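# Fold a skirt in half with two robot arms

## Task

Fold the skirt in half so the waistband ends up on top, roughly aligned with the hem and barely extending past it. The folded skirt must be fairly flat and lie entirely on the table, with its lower half flat too. It must stay that way on its own, not held by the robot, and the grippers must release it and move away at the end.

## Robot and tools

Robot: two arms, left_arm and right_arm, each ending in a two-finger gripper. The fingers point along the gripper's own +z axis and close along its own y axis. The reported hand position is the point midway between the finger pads, roughly 1 cm behind the tips.

Scene frame: origin on the table surface midway between the arms. +x runs out over the table, +z is up, and left_arm sits on the +y side. The arm names do not tell you which side of a camera image an arm appears on. Each result gives, per arm, end_effector_position (metres) and end_effector_quat_wxyz in this frame. At long reach the printed position can be a bit off.

execute_actions(actions): a list of actions run one after another. Each action is a table of at most 15 rows. Each row lasts one control step of 1/30 s, and if there are fewer than 15 rows the last one is repeated until 15 steps have passed. A row is a single flat list of 14 numbers covering both arms, even if only one moves: left_arm dx, dy, dz, rx, ry, rz, opening, then right_arm in the same order. All values lie in [-1, 1]. dx to rz are an offset, not a pose: they are measured from that gripper's measured pose at the start of the action (for a call's first action, the pose in the last result), along the gripper's own axes, and every row counts from that same start, not from the row before. Scale: 1.0 equals 0.6 m of translation or 180 degrees of rotation; rx, ry, rz together form one rotation vector. The opening is absolute, not an offset: +1 is fully open (0.094 m), -1 is closed. An empty list just returns the current state and images.

Each control step, the commanded pose is clipped to at most 70 mm and 16 degrees away from the measured pose, and damped inverse kinematics drives the joints, favouring position over orientation. Large offsets may need several actions; after an action the arm goes no further than its last clipped pose. Arms often finish a centimetre or more short, usually too low, and zero offsets can let them sag further. To keep an arm still, send in a reply's first call the offset back to the wanted pose, then zeros, raising the aim if it still sags. Elbows stop just short of fully straight.

move(target, speed, blocking): target is one 14-number row laid out as above, giving offsets in each gripper's axes from the pose in the latest result that reports one; both grippers follow straight paths that finish together, lasting 0.5 to 10 s (cut off at 10 s). speed is top speed in m/s, 0.002 to 0.5, default 0.25; turning is capped at twice that in rad/s. Openings are sent when the move begins. Paths ignore obstacles and the other arm, and grippers can lag, drift or overshoot speed, especially near full extension. Faster moves and targets set deeper past a contact press harder. The result adds a "move:" line with the outcome (done, off_target, moving, held, fault) and limits that acted (paced means the sent pose was clipped; held means a check blocked steps, after which the arm may jump fast), plus each gripper's distance from its target. If only one arm is named, the other finished at rest. blocking=false returns after 0.5 s while motion continues; until a result shows the end, other moves and execute_actions are refused, so call wait or stop first.

wait(seconds): 0 to 10 s; the scene runs with each arm holding its last command, returning early if a running move ends. stop(): brakes a running move; a fast arm needs room to stop, and the fingers keep moving.

zoom_image(camera, region): closer view of the latest image from cam_high, cam_low, cam_left_wrist or cam_right_wrist (all 504x504); region is [x0, y0, x1, y1] in pixels from the top-left corner, at most 504 by 504.

finished_scene(scene): ends the given scene once the last command has been held; irreversible, and the result reports success. Replying without any tool call also ends everything.

Gripping: grip_measured is the measured finger opening on the commanded scale; the last Joint positions value is the opening in metres. Readings may be off by about 1 mm per gripper. To hold cloth, command an opening below grip_measured, about 0.03 lower for a firm hold. Pad force tops out around 50 to 62 N, less on very thin material, with a brief spike at first contact.

Other result lines: "Hand target" is the pose the controller is currently steering toward. "pose unreachable" means a clearance check altered or blocked that arm's command. Joint torques follow the Joint positions order (without gripper), include offsets and noise, and are nonzero even in free air. Joint ranges (rad): waist -2.880 to 2.880, shoulder 0.000 to 3.142, elbow 0.000 to 3.019, wrist pitch -1.693 to 1.571, wrist yaw -1.571 to 1.571, wrist roll -2.094 to 2.094.

Cautions: keep the arms from striking or pushing each other; that can end the scene. Avoid dropping or slipping the cloth, slamming into the table and very hard pushes. Holding loads heats motors: MOTOR HOT appears at 85 °C, and at 100 °C an OVER-TEMPERATURE FAULT makes that arm and its gripper go limp and fall. Any FAULT stop wastes time. The robot keeps holding its last command while you compose replies. Quick, smooth, low-effort motion is preferred. At the end, open both grippers and lift them clear so the fold stays in place unaided.

Each tool is called after "Request:" as a command line: name --argument value for each argument, lists and objects as JSON in quotes; but a table of rows of numbers goes row by row, as --pt "numbers of a row", without its own name.

## Session

Request:
execute_actions --actions '[]'

Scene clock: 0.00 s.
left_arm: end_effector_position=(+0.4559, +0.6306, +0.3231) grip_measured=+1.000 end_effector_quat_wxyz=(+0.280, +0.237, +0.930, +0.017) | right_arm: end_effector_position=(+0.8526, -0.3552, +0.1264) grip_measured=+1.000 end_effector_quat_wxyz=(-0.272, +0.723, -0.566, +0.288)
Joint positions: left_arm=[ 0.738  1.594  1.67  -1.265  0.433  1.118  0.094] | right_arm=[-0.074  2.362  2.222 -0.619 -0.073 -1.791  0.094]
Joint velocities: left_arm=[-0.005 -0.005  0.002 -0.022 -0.022  0.022  0.   ] | right_arm=[-0.015 -0.005 -0.007  0.012 -0.022  0.022  0.   ]
Joint torques (N m, as the arm reports them, + toward a larger angle): no reading
Motor temperatures (°C, as the motors report them): left_arm=[23 21 23 21 20 21] | right_arm=[21 20 20 22 22 22]
Hand target (left_arm): +0.460, +0.634, +0.343; +0.293, +0.241, +0.925, +0.034
Hand target (right_arm): +0.860, -0.355, +0.153; -0.285, +0.716, -0.560, +0.305

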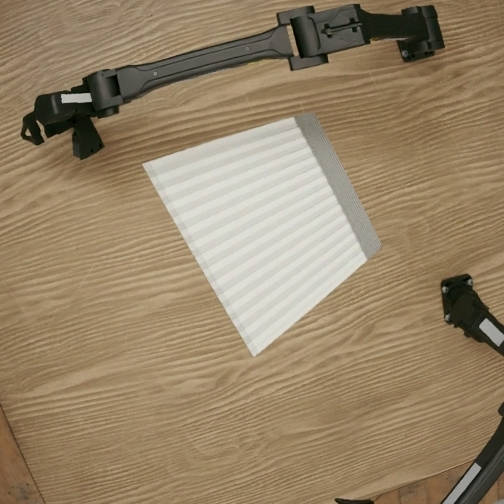

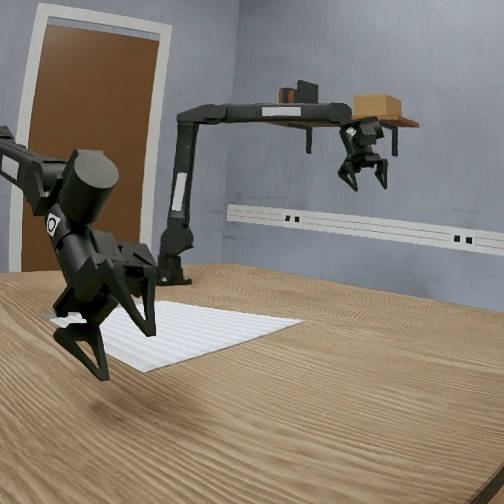

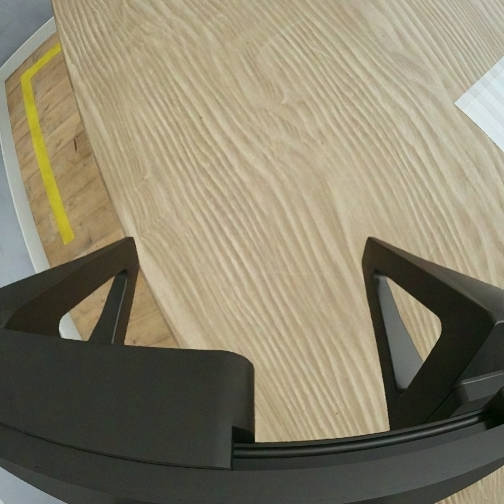

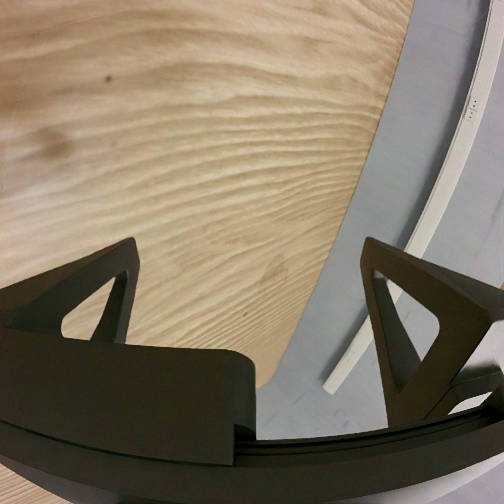

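Request:
move --target '[0.157,-0.997,0.17,-0.018,0.185,-0.251,0,-0.427,0.61,-0.645,-0.234,0.161,0.449,0]' --speed 0.3

Scene clock: 15.83 s.
left_arm: end_effector_position=(+0.1833, +0.1387, +0.0899) grip_measured=+0.002 end_effector_quat_wxyz=(-0.004, -0.154, +0.988, +0.007) | right_arm: end_effector_position=(+0.2859, -0.2111, +0.0966) grip_measured=+0.002 end_effector_quat_wxyz=(-0.001, -0.154, +0.988, -0.003)
Joint positions: left_arm=[-0.691  1.168  0.708 -1.126 -0.003 -1.035  0.047] | right_arm=[ 0.362  1.391  0.921 -1.106  0.006  0.118  0.047]
Joint velocities: left_arm=[-0.015  0.015 -0.012 -0.012 -0.051 -0.037 -0.001] | right_arm=[-0.015 -0.015  0.002 -0.002  0.022  0.051 -0.001]
Joint torques (N m, as the arm reports them, + toward a larger angle): left_arm=[ 1.03 -3.44  9.11  0.82 -0.27  0.06] | right_arm=[ -0.36 -10.2    7.81  -0.08  -0.1    0.2 ]
Motor temperatures (°C, as the motors report them): left_arm=[23 22 27 21 20 21] | right_arm=[21 23 24 22 22 22]
Hand target (left_arm): +0.184, +0.135, +0.087; -0.001, -0.156, +0.988, +0.005
Hand target (right_arm): +0.281, -0.210, +0.099; -0.002, -0.150, +0.989, -0.003
Off the commanded pose (left_arm): 0.007 m, 1 deg.
Off the commanded pose (right_arm): 0.007 m, 0 deg.
move: done

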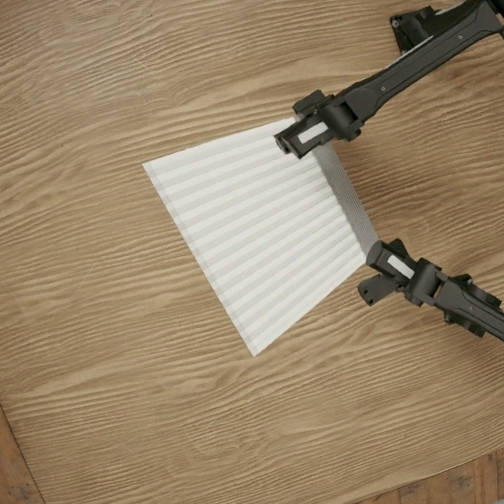

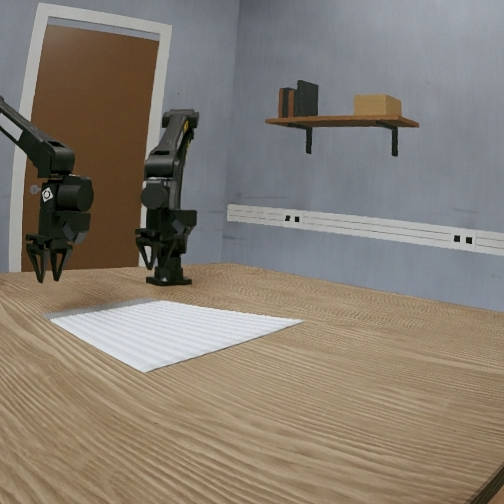

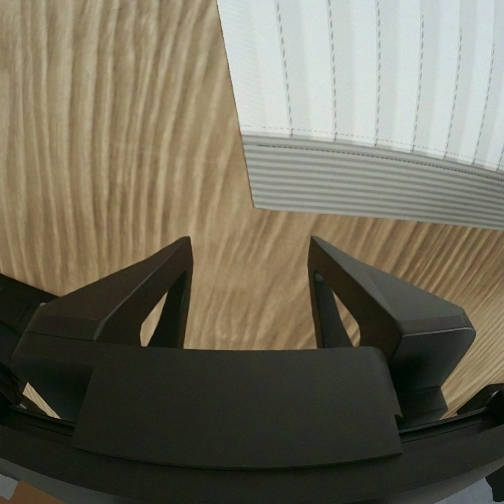

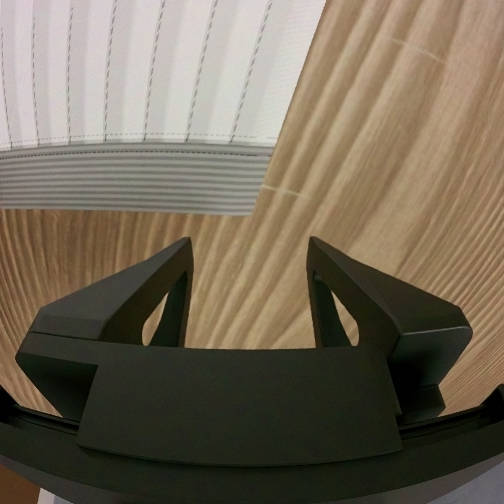

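Well placed. Descend partway.

Request:
move --target '[0,-0.01,0.1,0,0,0,-0.1,0,0.005,0.11,0,0,0,-0.1]' --speed 0.12

Scene clock: 18.10 s.
left_arm: end_effector_position=(+0.1851, +0.1370, +0.0334) grip_measured=-0.098 end_effector_quat_wxyz=(-0.005, -0.156, +0.988, +0.009) | right_arm: end_effector_position=(+0.2860, -0.2111, +0.0323) grip_measured=-0.098 end_effector_quat_wxyz=(-0.004, -0.153, +0.988, -0.004)
Joint positions: left_arm=[-0.691  1.284  0.625 -0.934 -0.003 -1.038  0.042] | right_arm=[ 0.362  1.497  0.835 -0.918  0.006  0.119  0.042]
Joint velocities: left_arm=[-0.005 -0.005 -0.002 -0.012 -0.007  0.007  0.   ] | right_arm=[-0.005  0.005 -0.007 -0.012 -0.007 -0.081 -0.001]
Joint torques (N m, as the arm reports them, + toward a larger angle): left_arm=[ 1.   -3.76  7.98  0.78 -0.22  0.09] | right_arm=[-0.29 -9.05  6.85  0.82 -0.12  0.07]
Motor temperatures (°C, as the motors report them): left_arm=[23 22 27 21 20 21] | right_arm=[21 23 24 22 22 22]
Hand target (left_arm): +0.185, +0.134, +0.030; -0.004, -0.154, +0.988, +0.007
Hand target (right_arm): +0.286, -0.209, +0.030; -0.002, -0.154, +0.988, -0.003
Off the commanded pose (left_arm): 0.005 m, 0 deg.
Off the commanded pose (right_arm): 0.003 m, 0 deg.
move: done

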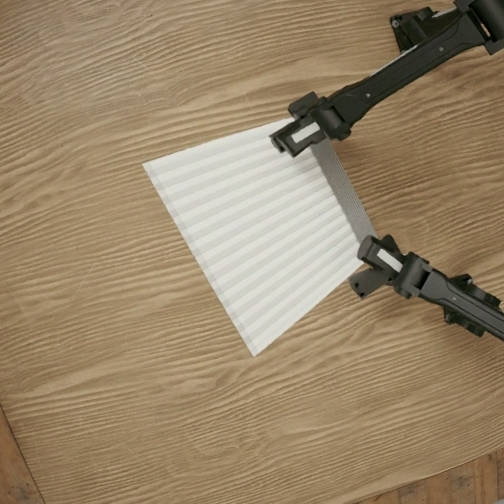

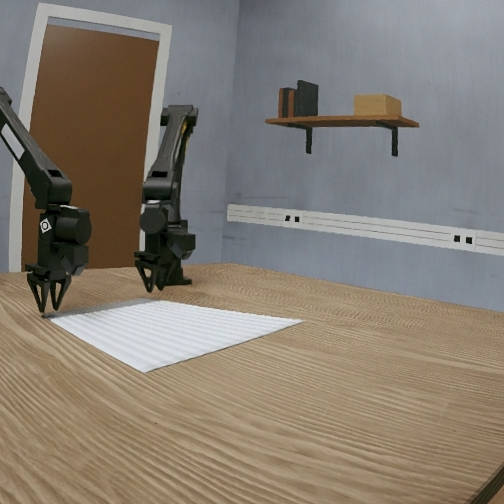

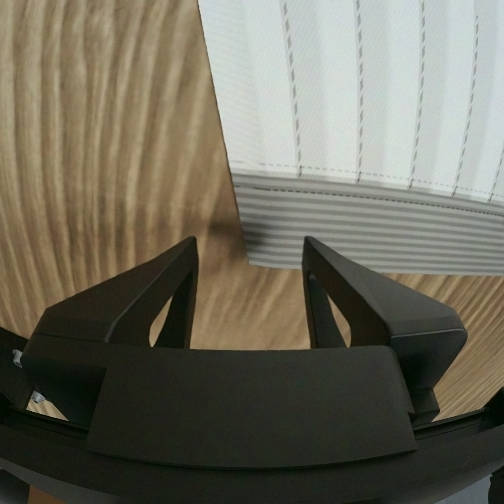

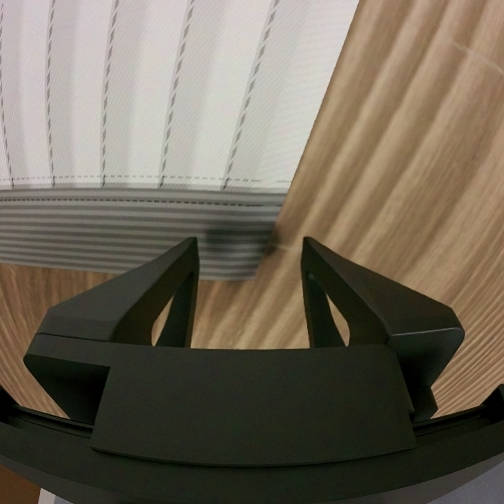

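Request:
execute_actions --actions '[[[0.015,-0.025,0.015,0,0,0,-0.1,0.025,0.012,0.015,0,0,0,-0.1]],[[0,0,0.028,0,0,0,-0.1,0,0,0.028,0,0,0,-0.1]]]'

Scene clock: 21.30 s.
left_arm: end_effector_position=(+0.1771, +0.1286, +0.0142) grip_measured=-0.098 end_effector_quat_wxyz=(-0.009, -0.155, +0.988, +0.014) | right_arm: end_effector_position=(+0.2704, -0.2132, +0.0189) grip_measured=-0.098 end_effector_quat_wxyz=(-0.010, -0.154, +0.988, -0.005)
Joint positions: left_arm=[-0.733  1.337  0.606 -0.874 -0.003 -1.08   0.042] | right_arm=[ 0.375  1.495  0.786 -0.884  0.005  0.13   0.042]
Joint velocities: left_arm=[ 0.005 -0.024 -0.002 -0.007 -0.037  0.066 -0.   ] | right_arm=[-0.005 -0.015  0.007  0.007 -0.022 -0.022 -0.001]
Joint torques (N m, as the arm reports them, + toward a larger angle): left_arm=[ 1.73 -3.79  7.25  0.81 -0.23  0.16] | right_arm=[-1.54 -6.61  5.76  1.68 -0.05  0.01]
Motor temperatures (°C, as the motors report them): left_arm=[23 22 26 21 20 21] | right_arm=[21 23 23 22 22 22]
Hand target (left_arm): +0.178, +0.128, +0.009; -0.009, -0.155, +0.988, +0.015
Hand target (right_arm): +0.268, -0.215, +0.004; -0.013, -0.154, +0.988, -0.007
Off the commanded pose (left_arm): 0.005 m, 0 deg.
Off the commanded pose (right_arm): 0.015 m, 0 deg.

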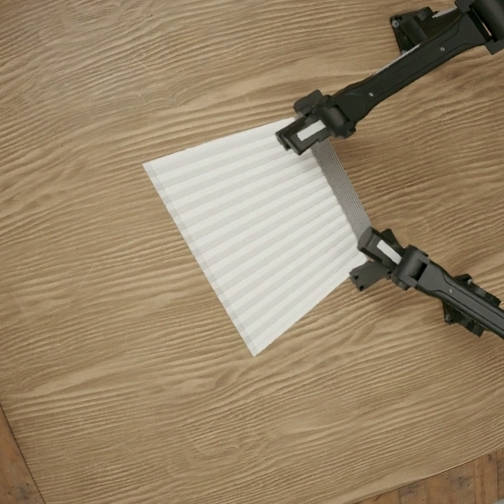

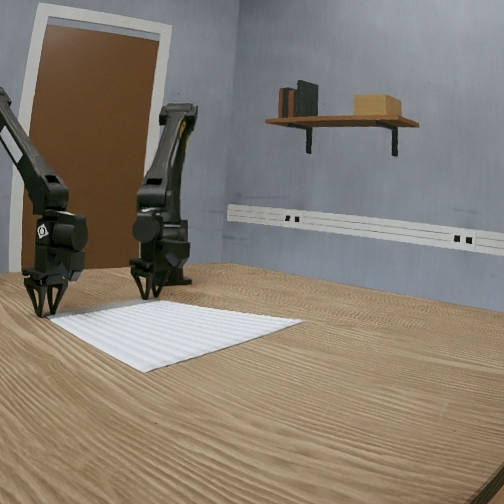

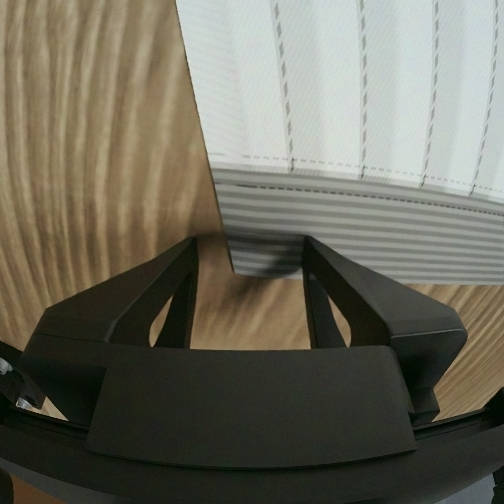

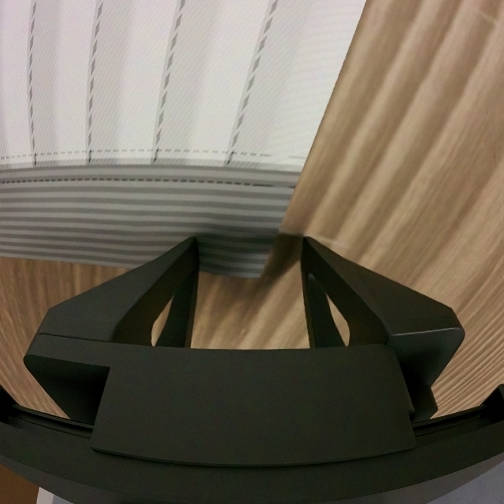

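Close while shifting inward so the inner fingers stay put.

Request:
execute_actions --actions '[[[0,0,0.015,0,0,0,-0.1,0,0,0.012,0,0,0,-0.1]],[[0,-0.025,0.012,0,0,0,-0.5,0,0.025,0.012,0,0,0,-0.5]],[[0,-0.025,0.012,0,0,0,-1,0,0.025,0.012,0,0,0,-1]],[[0,0,0,0,0,0,-1,0,0,0,0,0,0,-1]],[[-0.01,0,-0.06,0,0,0,-1,-0.01,0,-0.06,0,0,0,-1]]]'

Scene clock: 26.83 s.
left_arm: end_effector_position=(+0.1685, +0.1313, +0.0304) grip_measured=-0.991 end_effector_quat_wxyz=(-0.017, -0.157, +0.987, +0.025) | right_arm: end_effector_position=(+0.2500, -0.2065, +0.0374) grip_measured=-0.986 end_effector_quat_wxyz=(-0.025, -0.154, +0.988, -0.020)
Joint positions: left_arm=[-0.747  1.295  0.624 -0.96  -0.001 -1.098  0.   ] | right_arm=[ 0.428  1.445  0.792 -0.978  0.021  0.184  0.001]
Joint velocities: left_arm=[-0.015 -0.005 -0.002  0.007 -0.007 -0.007 -0.001] | right_arm=[-0.005 -0.015 -0.017  0.007 -0.022  0.007  0.001]
Joint torques (N m, as the arm reports them, + toward a larger angle): left_arm=[ 2.87 -5.27 12.17 -0.48 -0.27  0.25] | right_arm=[ -0.61 -10.09  10.95  -0.56  -0.05   0.1 ]
Motor temperatures (°C, as the motors report them): left_arm=[23 22 26 21 20 21] | right_arm=[21 22 23 22 22 22]
Hand target (left_arm): +0.187, +0.120, +0.049; -0.003, -0.161, +0.987, +0.005
Hand target (right_arm): +0.270, -0.196, +0.056; -0.001, -0.154, +0.988, -0.011
Off the commanded pose (left_arm): 0.029 m, 3 deg.
Off the commanded pose (right_arm): 0.030 m, 3 deg.

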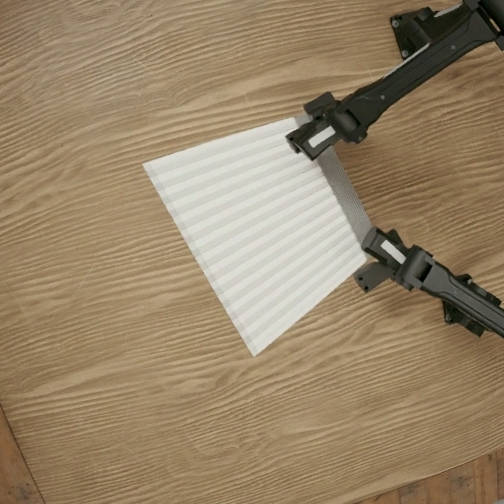

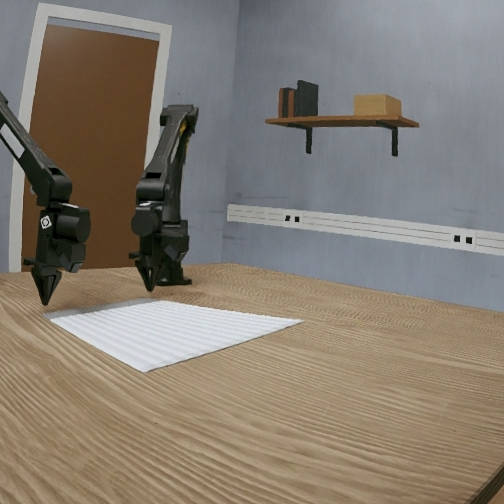

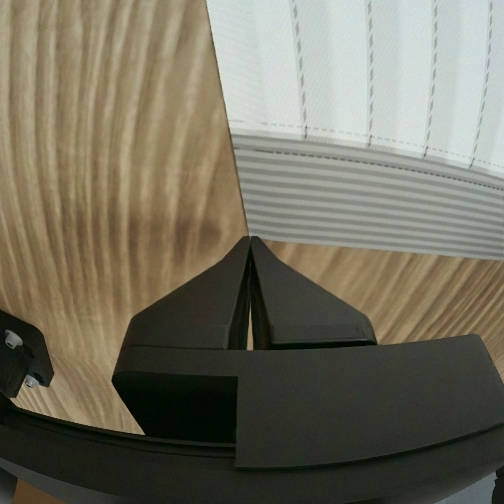

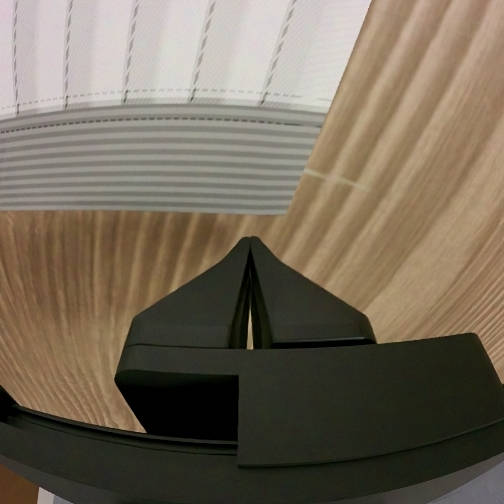

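Request:
move --target '[0.017,-0.042,-0.03,-0.109,-0.12,0.491,-0.1,0,0.012,-0.03,-0.109,-0.12,0.491,-0.1]' --speed 0.4

Scene clock: 36.37 s.
left_arm: end_effector_position=(+0.1683, +0.1094, +0.0424) grip_measured=-0.102 end_effector_quat_wxyz=(+0.096, +0.573, +0.791, +0.192) | right_arm: end_effector_position=(+0.2491, -0.2023, +0.0534) grip_measured=-0.102 end_effector_quat_wxyz=(+0.133, +0.573, +0.797, +0.138)
Joint positions: left_arm=[-1.058  1.279  0.599 -0.89  -0.433  0.16   0.042] | right_arm=[ 0.504  1.165  0.54  -0.587  0.144  1.789  0.042]
Joint velocities: left_arm=[ 0.005 -0.005 -0.007  0.007 -0.11   0.007 -0.   ] | right_arm=[-0.005 -0.005 -0.007 -0.007 -0.022 -0.022 -0.001]
Joint torques (N m, as the arm reports them, + toward a larger angle): left_arm=[ 0.7  -6.08  7.54  0.88 -0.51  0.22] | right_arm=[ 0.05 -6.4   7.23  1.53  0.18  0.13]
Motor temperatures (°C, as the motors report them): left_arm=[23 22 27 21 20 21] | right_arm=[21 22 24 22 22 22]
Hand target (left_arm): +0.167, +0.104, +0.047; +0.113, +0.579, +0.786, +0.184
Hand target (right_arm): +0.248, -0.198, +0.055; +0.136, +0.574, +0.794, +0.148
Off the commanded pose (left_arm): 0.008 m, 2 deg.
Off the commanded pose (right_arm): 0.004 m, 1 deg.
move: done

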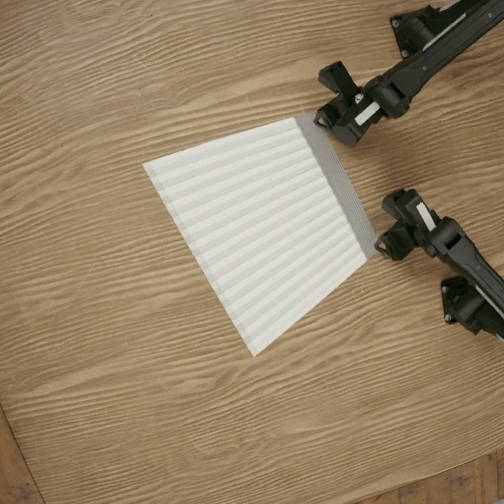

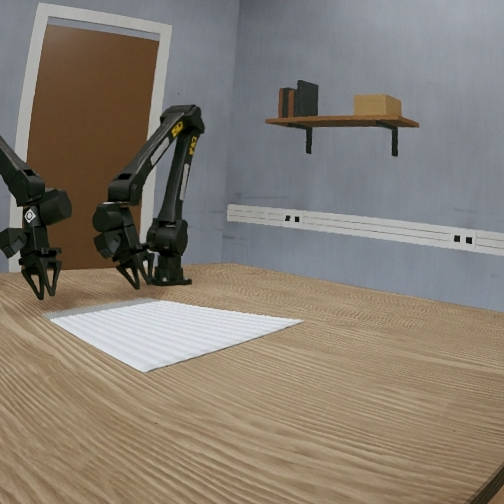

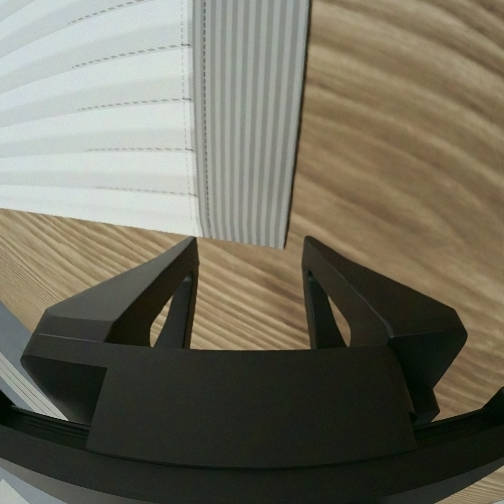

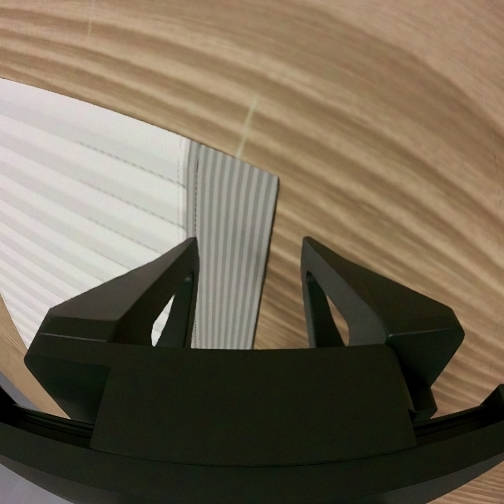

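Request:
move --target '[-0.025,-0.019,0.043,0,0,0,-0.1,0.03,-0.023,0.052,0,0,0,-0.1]' --speed 0.05

Request:
move --target '[0,0.045,0.036,0,0,0,-0.1,0,0.055,0.04,0,0,0,-0.1]' --speed 0.03

Scene clock: 39.70 s.
left_arm: end_effector_position=(+0.1735, +0.0998, +0.0198) grip_measured=-0.102 end_effector_quat_wxyz=(+0.095, +0.574, +0.790, +0.193) | right_arm: end_effector_position=(+0.2483, -0.1895, +0.0257) grip_measured=-0.102 end_effector_quat_wxyz=(+0.137, +0.572, +0.796, +0.141)
Joint positions: left_arm=[-1.058  1.367  0.599 -0.805 -0.433  0.163  0.042] | right_arm=[ 0.547  1.252  0.511 -0.467  0.164  1.828  0.042]
Joint velocities: left_arm=[-0.005  0.005 -0.007  0.007 -0.022 -0.037 -0.   ] | right_arm=[-0.024 -0.015 -0.007 -0.007  0.007  0.066 -0.001]
Joint torques (N m, as the arm reports them, + toward a larger angle): left_arm=[ 1.38 -3.75  7.3   1.02 -0.4   0.04] | right_arm=[-0.42 -4.53  6.62  1.18  0.12  0.12]
Motor temperatures (°C, as the motors report them): left_arm=[23 22 27 21 20 21] | right_arm=[21 22 24 22 22 22]
Hand target (left_arm): +0.173, +0.097, +0.013; +0.096, +0.573, +0.791, +0.192
Hand target (right_arm): +0.243, -0.188, +0.018; +0.133, +0.573, +0.797, +0.137
Off the commanded pose (left_arm): 0.007 m, 0 deg.
Off the commanded pose (right_arm): 0.009 m, 1 deg.
move: done

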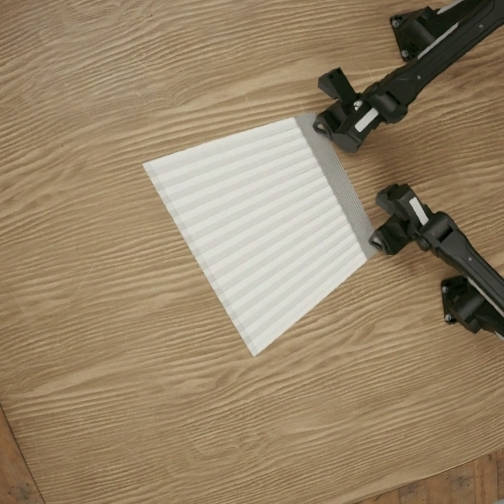

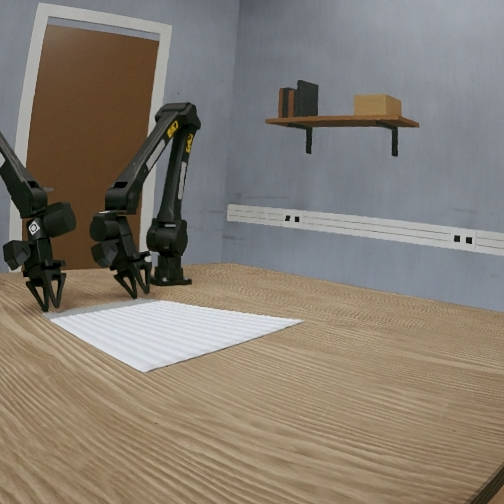

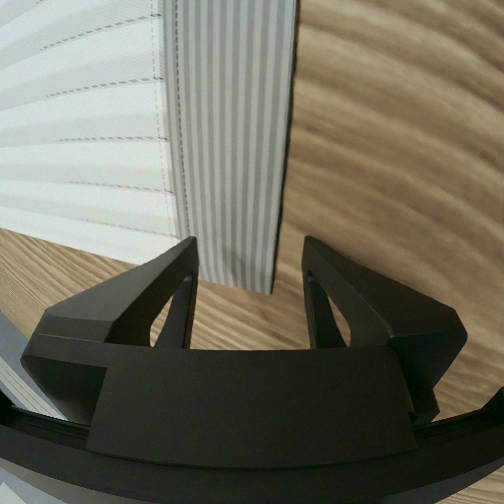

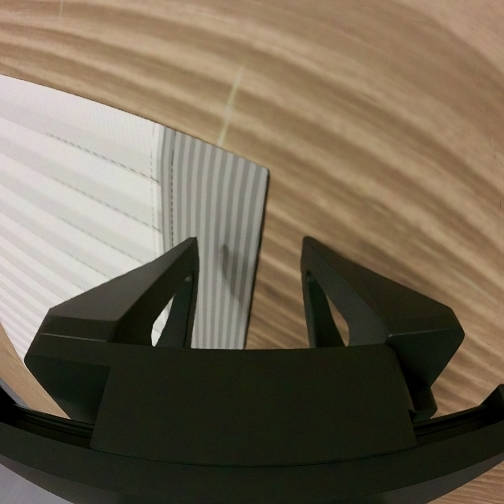

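Scene clock: 41.37 s.
left_arm: end_effector_position=(+0.2013, +0.1071, +0.0202) grip_measured=-0.102 end_effector_quat_wxyz=(+0.104, +0.575, +0.789, +0.190) | right_arm: end_effector_position=(+0.2776, -0.1773, +0.0251) grip_measured=-0.102 end_effector_quat_wxyz=(+0.140, +0.571, +0.796, +0.148)
Joint positions: left_arm=[-0.963  1.367  0.599 -0.742 -0.433  0.276  0.042] | right_arm=[ 0.525  1.336  0.576 -0.429  0.155  1.804  0.042]
Joint velocities: left_arm=[-0.005 -0.005  0.012  0.002  0.037  0.007 -0.   ] | right_arm=[-0.005 -0.005 -0.007 -0.012  0.051 -0.037 -0.002]
Joint torques (N m, as the arm reports them, + toward a larger angle): left_arm=[ 3.05 -3.49  7.25  1.04 -0.29  0.24] | right_arm=[-2.93 -3.78  8.38  1.38 -0.04 -0.16]
Motor temperatures (°C, as the motors report them): left_arm=[23 22 27 21 20 21] | right_arm=[21 22 24 22 22 22]
Hand target (left_arm): +0.205, +0.111, +0.012; +0.095, +0.574, +0.790, +0.192
Hand target (right_arm): +0.286, -0.178, +0.016; +0.137, +0.572, +0.796, +0.141
Off the commanded pose (left_arm): 0.010 m, 1 deg.
Off the commanded pose (right_arm): 0.012 m, 1 deg.
move: off_target (right_arm)

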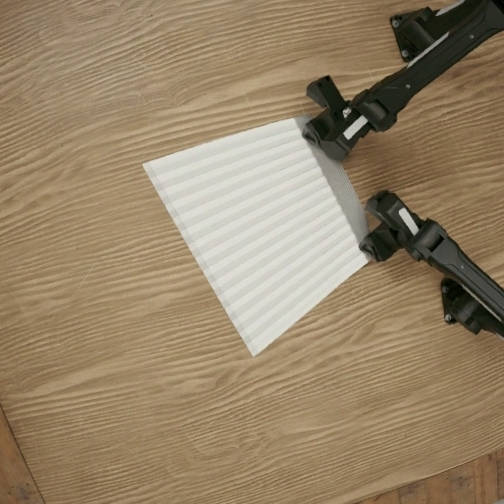

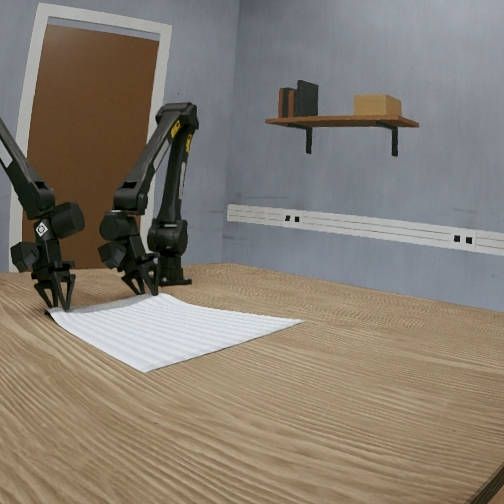

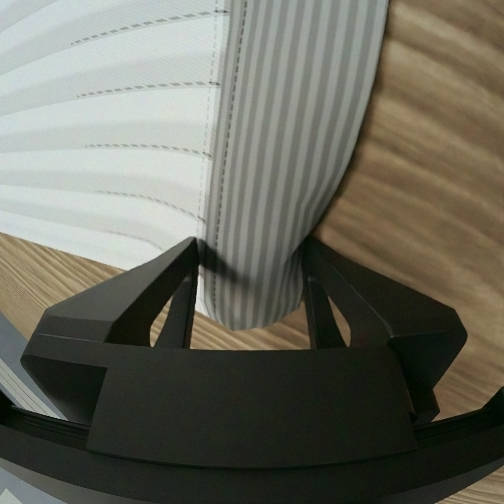

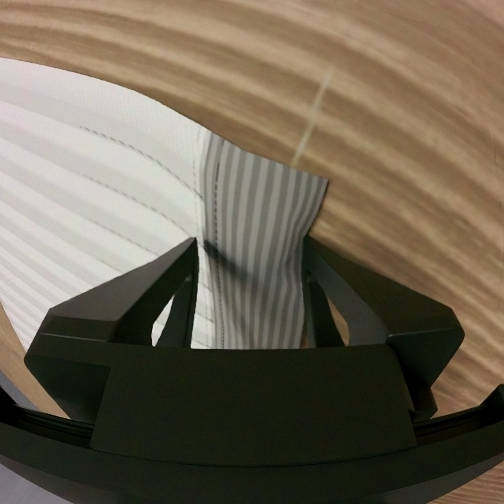

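Request:
execute_actions --actions '[[[0,0,0.02,0.05,0,0,-0.3,0,0.008,0.02,0.05,0,0,-0.3]],[[0,0,0.018,0.02,0,0,-0.6,0,0,0.018,0.02,0,0,-0.6]],[[0,0,0.012,0,0,0,-1,0,0,0.012,0,0,0,-1]],[[0,0,0,0,0,0,-1,0,0,0,0,0,0,-1]]]'

Request:
move --target '[0,0.07,-0.12,0.05,0,0,-1,0,0.07,-0.12,0.05,0,0,-1]' --speed 0.08

Scene clock: 46.63 s.
left_arm: end_effector_position=(+0.2002, +0.1041, +0.0132) grip_measured=-0.965 end_effector_quat_wxyz=(+0.067, +0.584, +0.803, +0.097) | right_arm: end_effector_position=(+0.2836, -0.1709, +0.0258) grip_measured=-0.946 end_effector_quat_wxyz=(+0.098, +0.577, +0.805, +0.097)
Joint positions: left_arm=[-0.859  1.362  0.61  -0.739 -0.222  0.373  0.002] | right_arm=[ 0.509  1.41   0.688 -0.596  0.11   1.804  0.003]
Joint velocities: left_arm=[-0.005 -0.015 -0.007 -0.007 -0.051  0.037 -0.   ] | right_arm=[ 0.005 -0.005 -0.012  0.007  0.007 -0.022  0.   ]
Joint torques (N m, as the arm reports them, + toward a larger angle): left_arm=[ 1.7  -5.3   7.74  0.36 -0.26  0.14] | right_arm=[-0.89 -7.35  7.27  0.38  0.09 -0.02]
Motor temperatures (°C, as the motors report them): left_arm=[23 22 27 21 20 21] | right_arm=[21 22 24 22 22 22]
Hand target (left_arm): +0.200, +0.104, +0.013; +0.067, +0.584, +0.803, +0.096
Hand target (right_arm): +0.282, -0.172, +0.022; +0.095, +0.577, +0.806, +0.091
Off the commanded pose (left_arm): 0.000 m, 0 deg.
Off the commanded pose (right_arm): 0.005 m, 1 deg.

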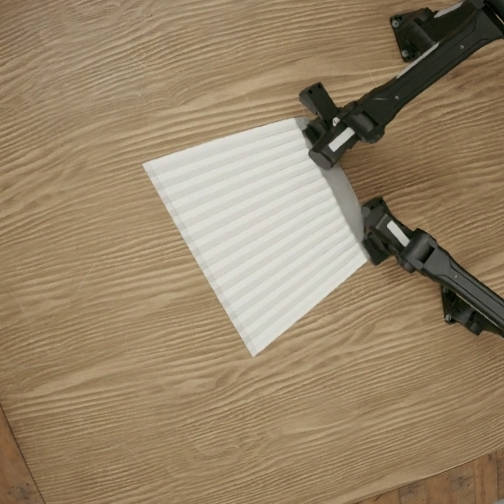

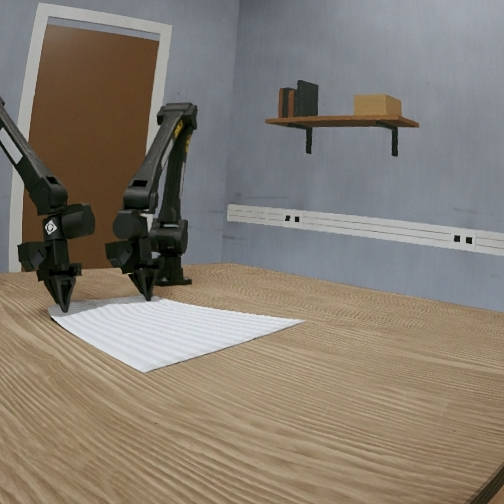

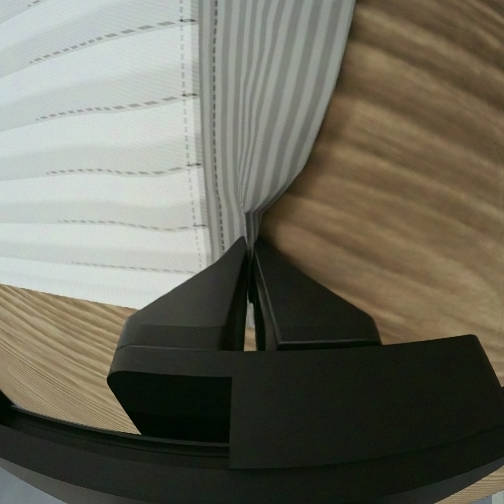

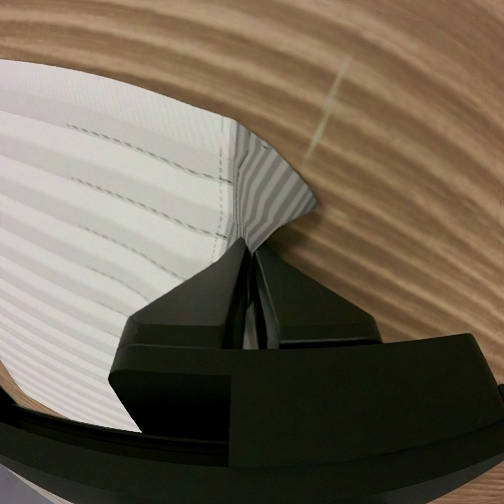

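Scene clock: 48.03 s.
left_arm: end_effector_position=(+0.2077, +0.1175, +0.0713) grip_measured=-0.965 end_effector_quat_wxyz=(+0.001, +0.591, +0.806, +0.035) | right_arm: end_effector_position=(+0.2817, -0.1635, +0.0897) grip_measured=-0.949 end_effector_quat_wxyz=(+0.044, +0.577, +0.815, +0.018)
Joint positions: left_arm=[-0.727  1.286  0.746 -1.039 -0.07   0.504  0.002] | right_arm=[ 0.509  1.403  0.911 -1.011  0.068  1.804  0.002]
Joint velocities: left_arm=[-0.005  0.005 -0.002 -0.007 -0.051  0.007 -0.001] | right_arm=[ 0.015 -0.015 -0.007  0.012  0.022 -0.037  0.   ]
Joint torques (N m, as the arm reports them, + toward a larger angle): left_arm=[ 3.01 -6.52 12.81 -0.71 -0.13  0.23] | right_arm=[-2.51 -9.06 11.85 -0.32  0.17 -0.02]
Motor temperatures (°C, as the motors report them): left_arm=[23 22 27 21 20 21] | right_arm=[21 22 24 22 22 22]
Hand target (left_arm): +0.222, +0.112, +0.093; +0.021, +0.587, +0.808, +0.033
Hand target (right_arm): +0.300, -0.161, +0.107; +0.053, +0.583, +0.810, +0.033
Off the commanded pose (left_arm): 0.028 m, 2 deg.
Off the commanded pose (right_arm): 0.027 m, 2 deg.
move: off_target (left_arm, right_arm)

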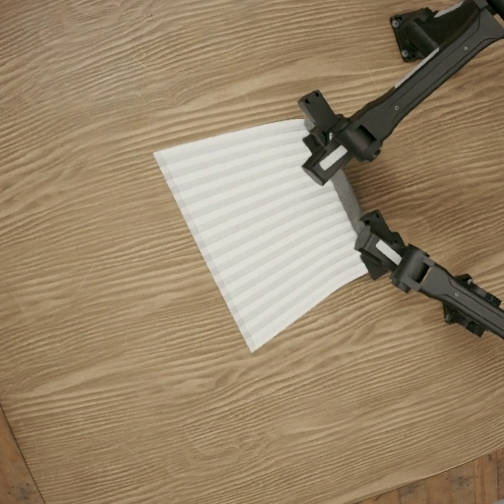

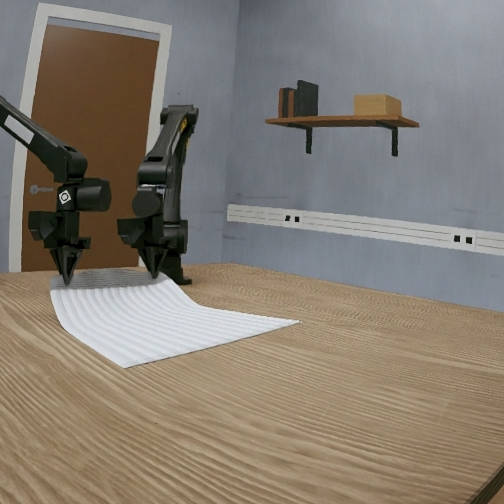

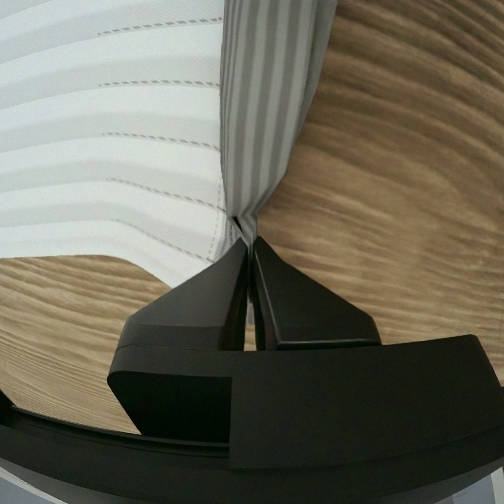

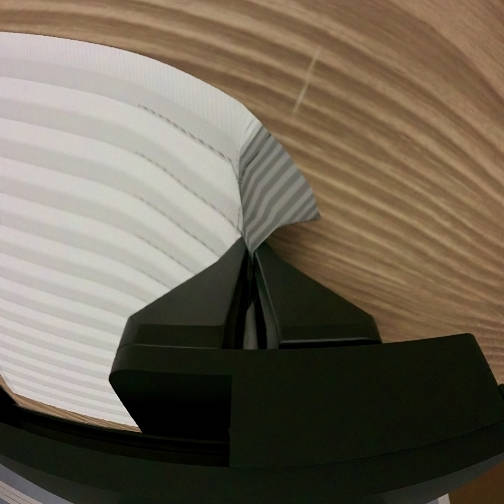

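Request:
move --target '[-0.04,0.28,-0.17,0.05,0,0,-1,-0.03,0.3,-0.14,0.05,-0.015,0,-1]' --speed 0.1

Scene clock: 52.10 s.
left_arm: end_effector_position=(+0.3496, +0.1436, +0.1683) grip_measured=-0.965 end_effector_quat_wxyz=(-0.060, +0.589, +0.805, -0.029) | right_arm: end_effector_position=(+0.4275, -0.1206, +0.1719) grip_measured=-0.949 end_effector_quat_wxyz=(+0.011, +0.580, +0.811, -0.078)
Joint positions: left_arm=[-0.395  1.53   1.266 -1.436  0.032  0.835  0.002] | right_arm=[ 0.433  1.825  1.654 -1.531  0.087  1.745  0.002]
Joint velocities: left_arm=[ 0.005 -0.015  0.002 -0.007  0.022  0.007  0.   ] | right_arm=[-0.015 -0.005  0.002  0.012  0.022 -0.022  0.001]
Joint torques (N m, as the arm reports them, + toward a larger angle): left_arm=[ 2.59 -7.96 15.29 -0.54  0.2   0.28] | right_arm=[ -1.68 -15.58  13.59  -0.66   0.07  -0.11]
Motor temperatures (°C, as the motors report them): left_arm=[23 22 28 21 20 21] | right_arm=[21 22 25 22 22 22]
Hand target (left_arm): +0.368, +0.140, +0.183; -0.044, +0.590, +0.806, -0.029
Hand target (right_arm): +0.445, -0.117, +0.189; +0.020, +0.579, +0.813, -0.059
Off the commanded pose (left_arm): 0.025 m, 2 deg.
Off the commanded pose (right_arm): 0.027 m, 2 deg.
move: off_target (left_arm, right_arm)

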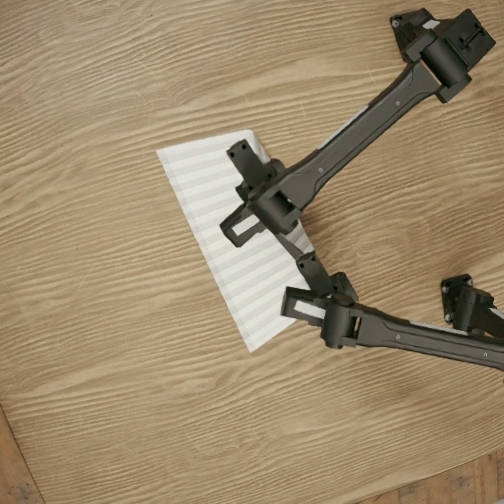

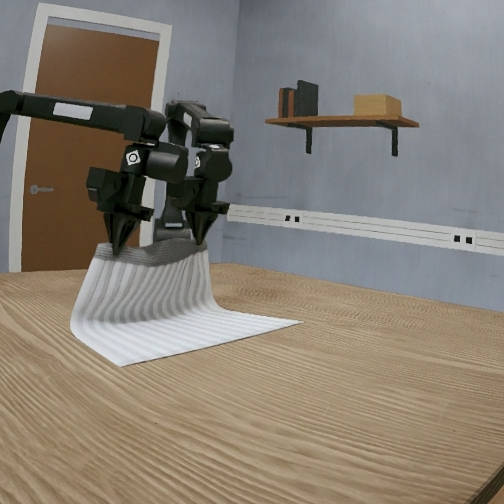

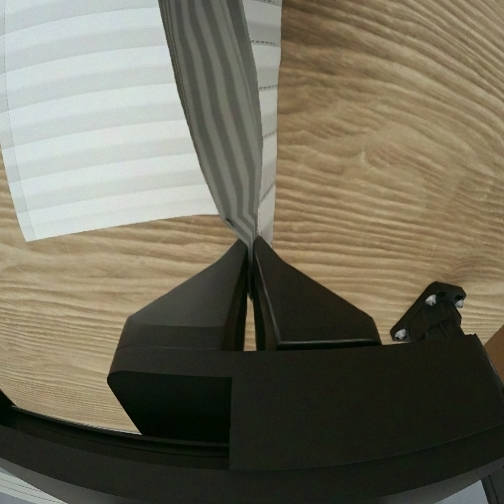

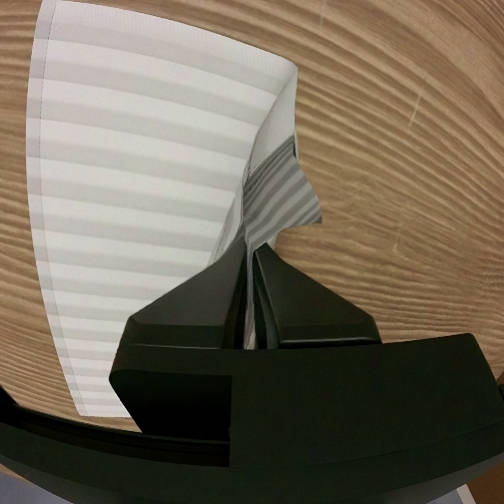

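Request:
move --target '[-0.02,0.29,0.115,0.08,0,0,-1,-0.03,0.28,0.115,0.08,0.03,0,-1]' --speed 0.1

Scene clock: 57.07 s.
left_arm: end_effector_position=(+0.4905, +0.1869, +0.0695) grip_measured=-0.965 end_effector_quat_wxyz=(-0.148, +0.574, +0.794, -0.131) | right_arm: end_effector_position=(+0.5671, -0.0953, +0.0682) grip_measured=-0.949 end_effector_quat_wxyz=(-0.062, +0.589, +0.800, -0.096)
Joint positions: left_arm=[-0.181  2.069  1.71  -1.592  0.12   1.06   0.002] | right_arm=[ 0.341  2.369  2.267 -1.698 -0.01   1.674  0.002]
Joint velocities: left_arm=[ 0.005 -0.005  0.002 -0.002 -0.022 -0.022 -0.001] | right_arm=[-0.015 -0.005  0.017 -0.002  0.037 -0.022 -0.002]
Joint torques (N m, as the arm reports them, + toward a larger angle): left_arm=[  2.64 -13.91  14.24  -1.05   0.35   0.31] | right_arm=[ -0.53 -23.16  13.47  -0.59  -0.08  -0.09]
Motor temperatures (°C, as the motors report them): left_arm=[23 22 29 21 21 21] | right_arm=[21 22 26 22 22 22]
Hand target (left_arm): +0.508, +0.187, +0.080; -0.132, +0.577, +0.796, -0.130
Hand target (right_arm): +0.584, -0.094, +0.086; -0.051, +0.588, +0.804, -0.073
Off the commanded pose (left_arm): 0.020 m, 2 deg.
Off the commanded pose (right_arm): 0.027 m, 8 deg.
joint sent to its limit (right arm) — the command would take joint 4 (wrist pitch) past its lower limit, so that joint was sent only as far as its limit.
move: off_target (left_arm, right_arm)

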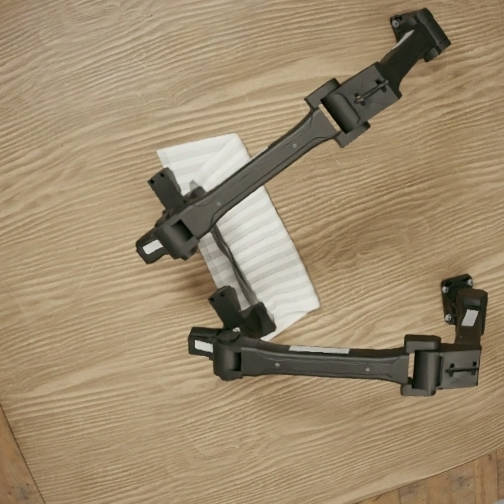

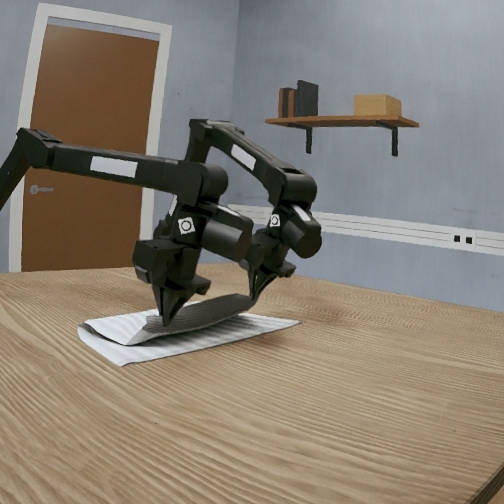

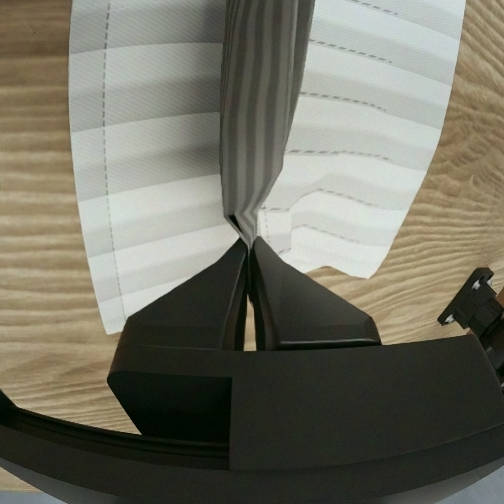

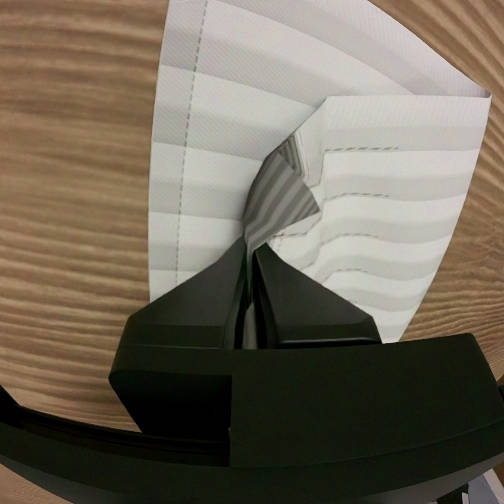

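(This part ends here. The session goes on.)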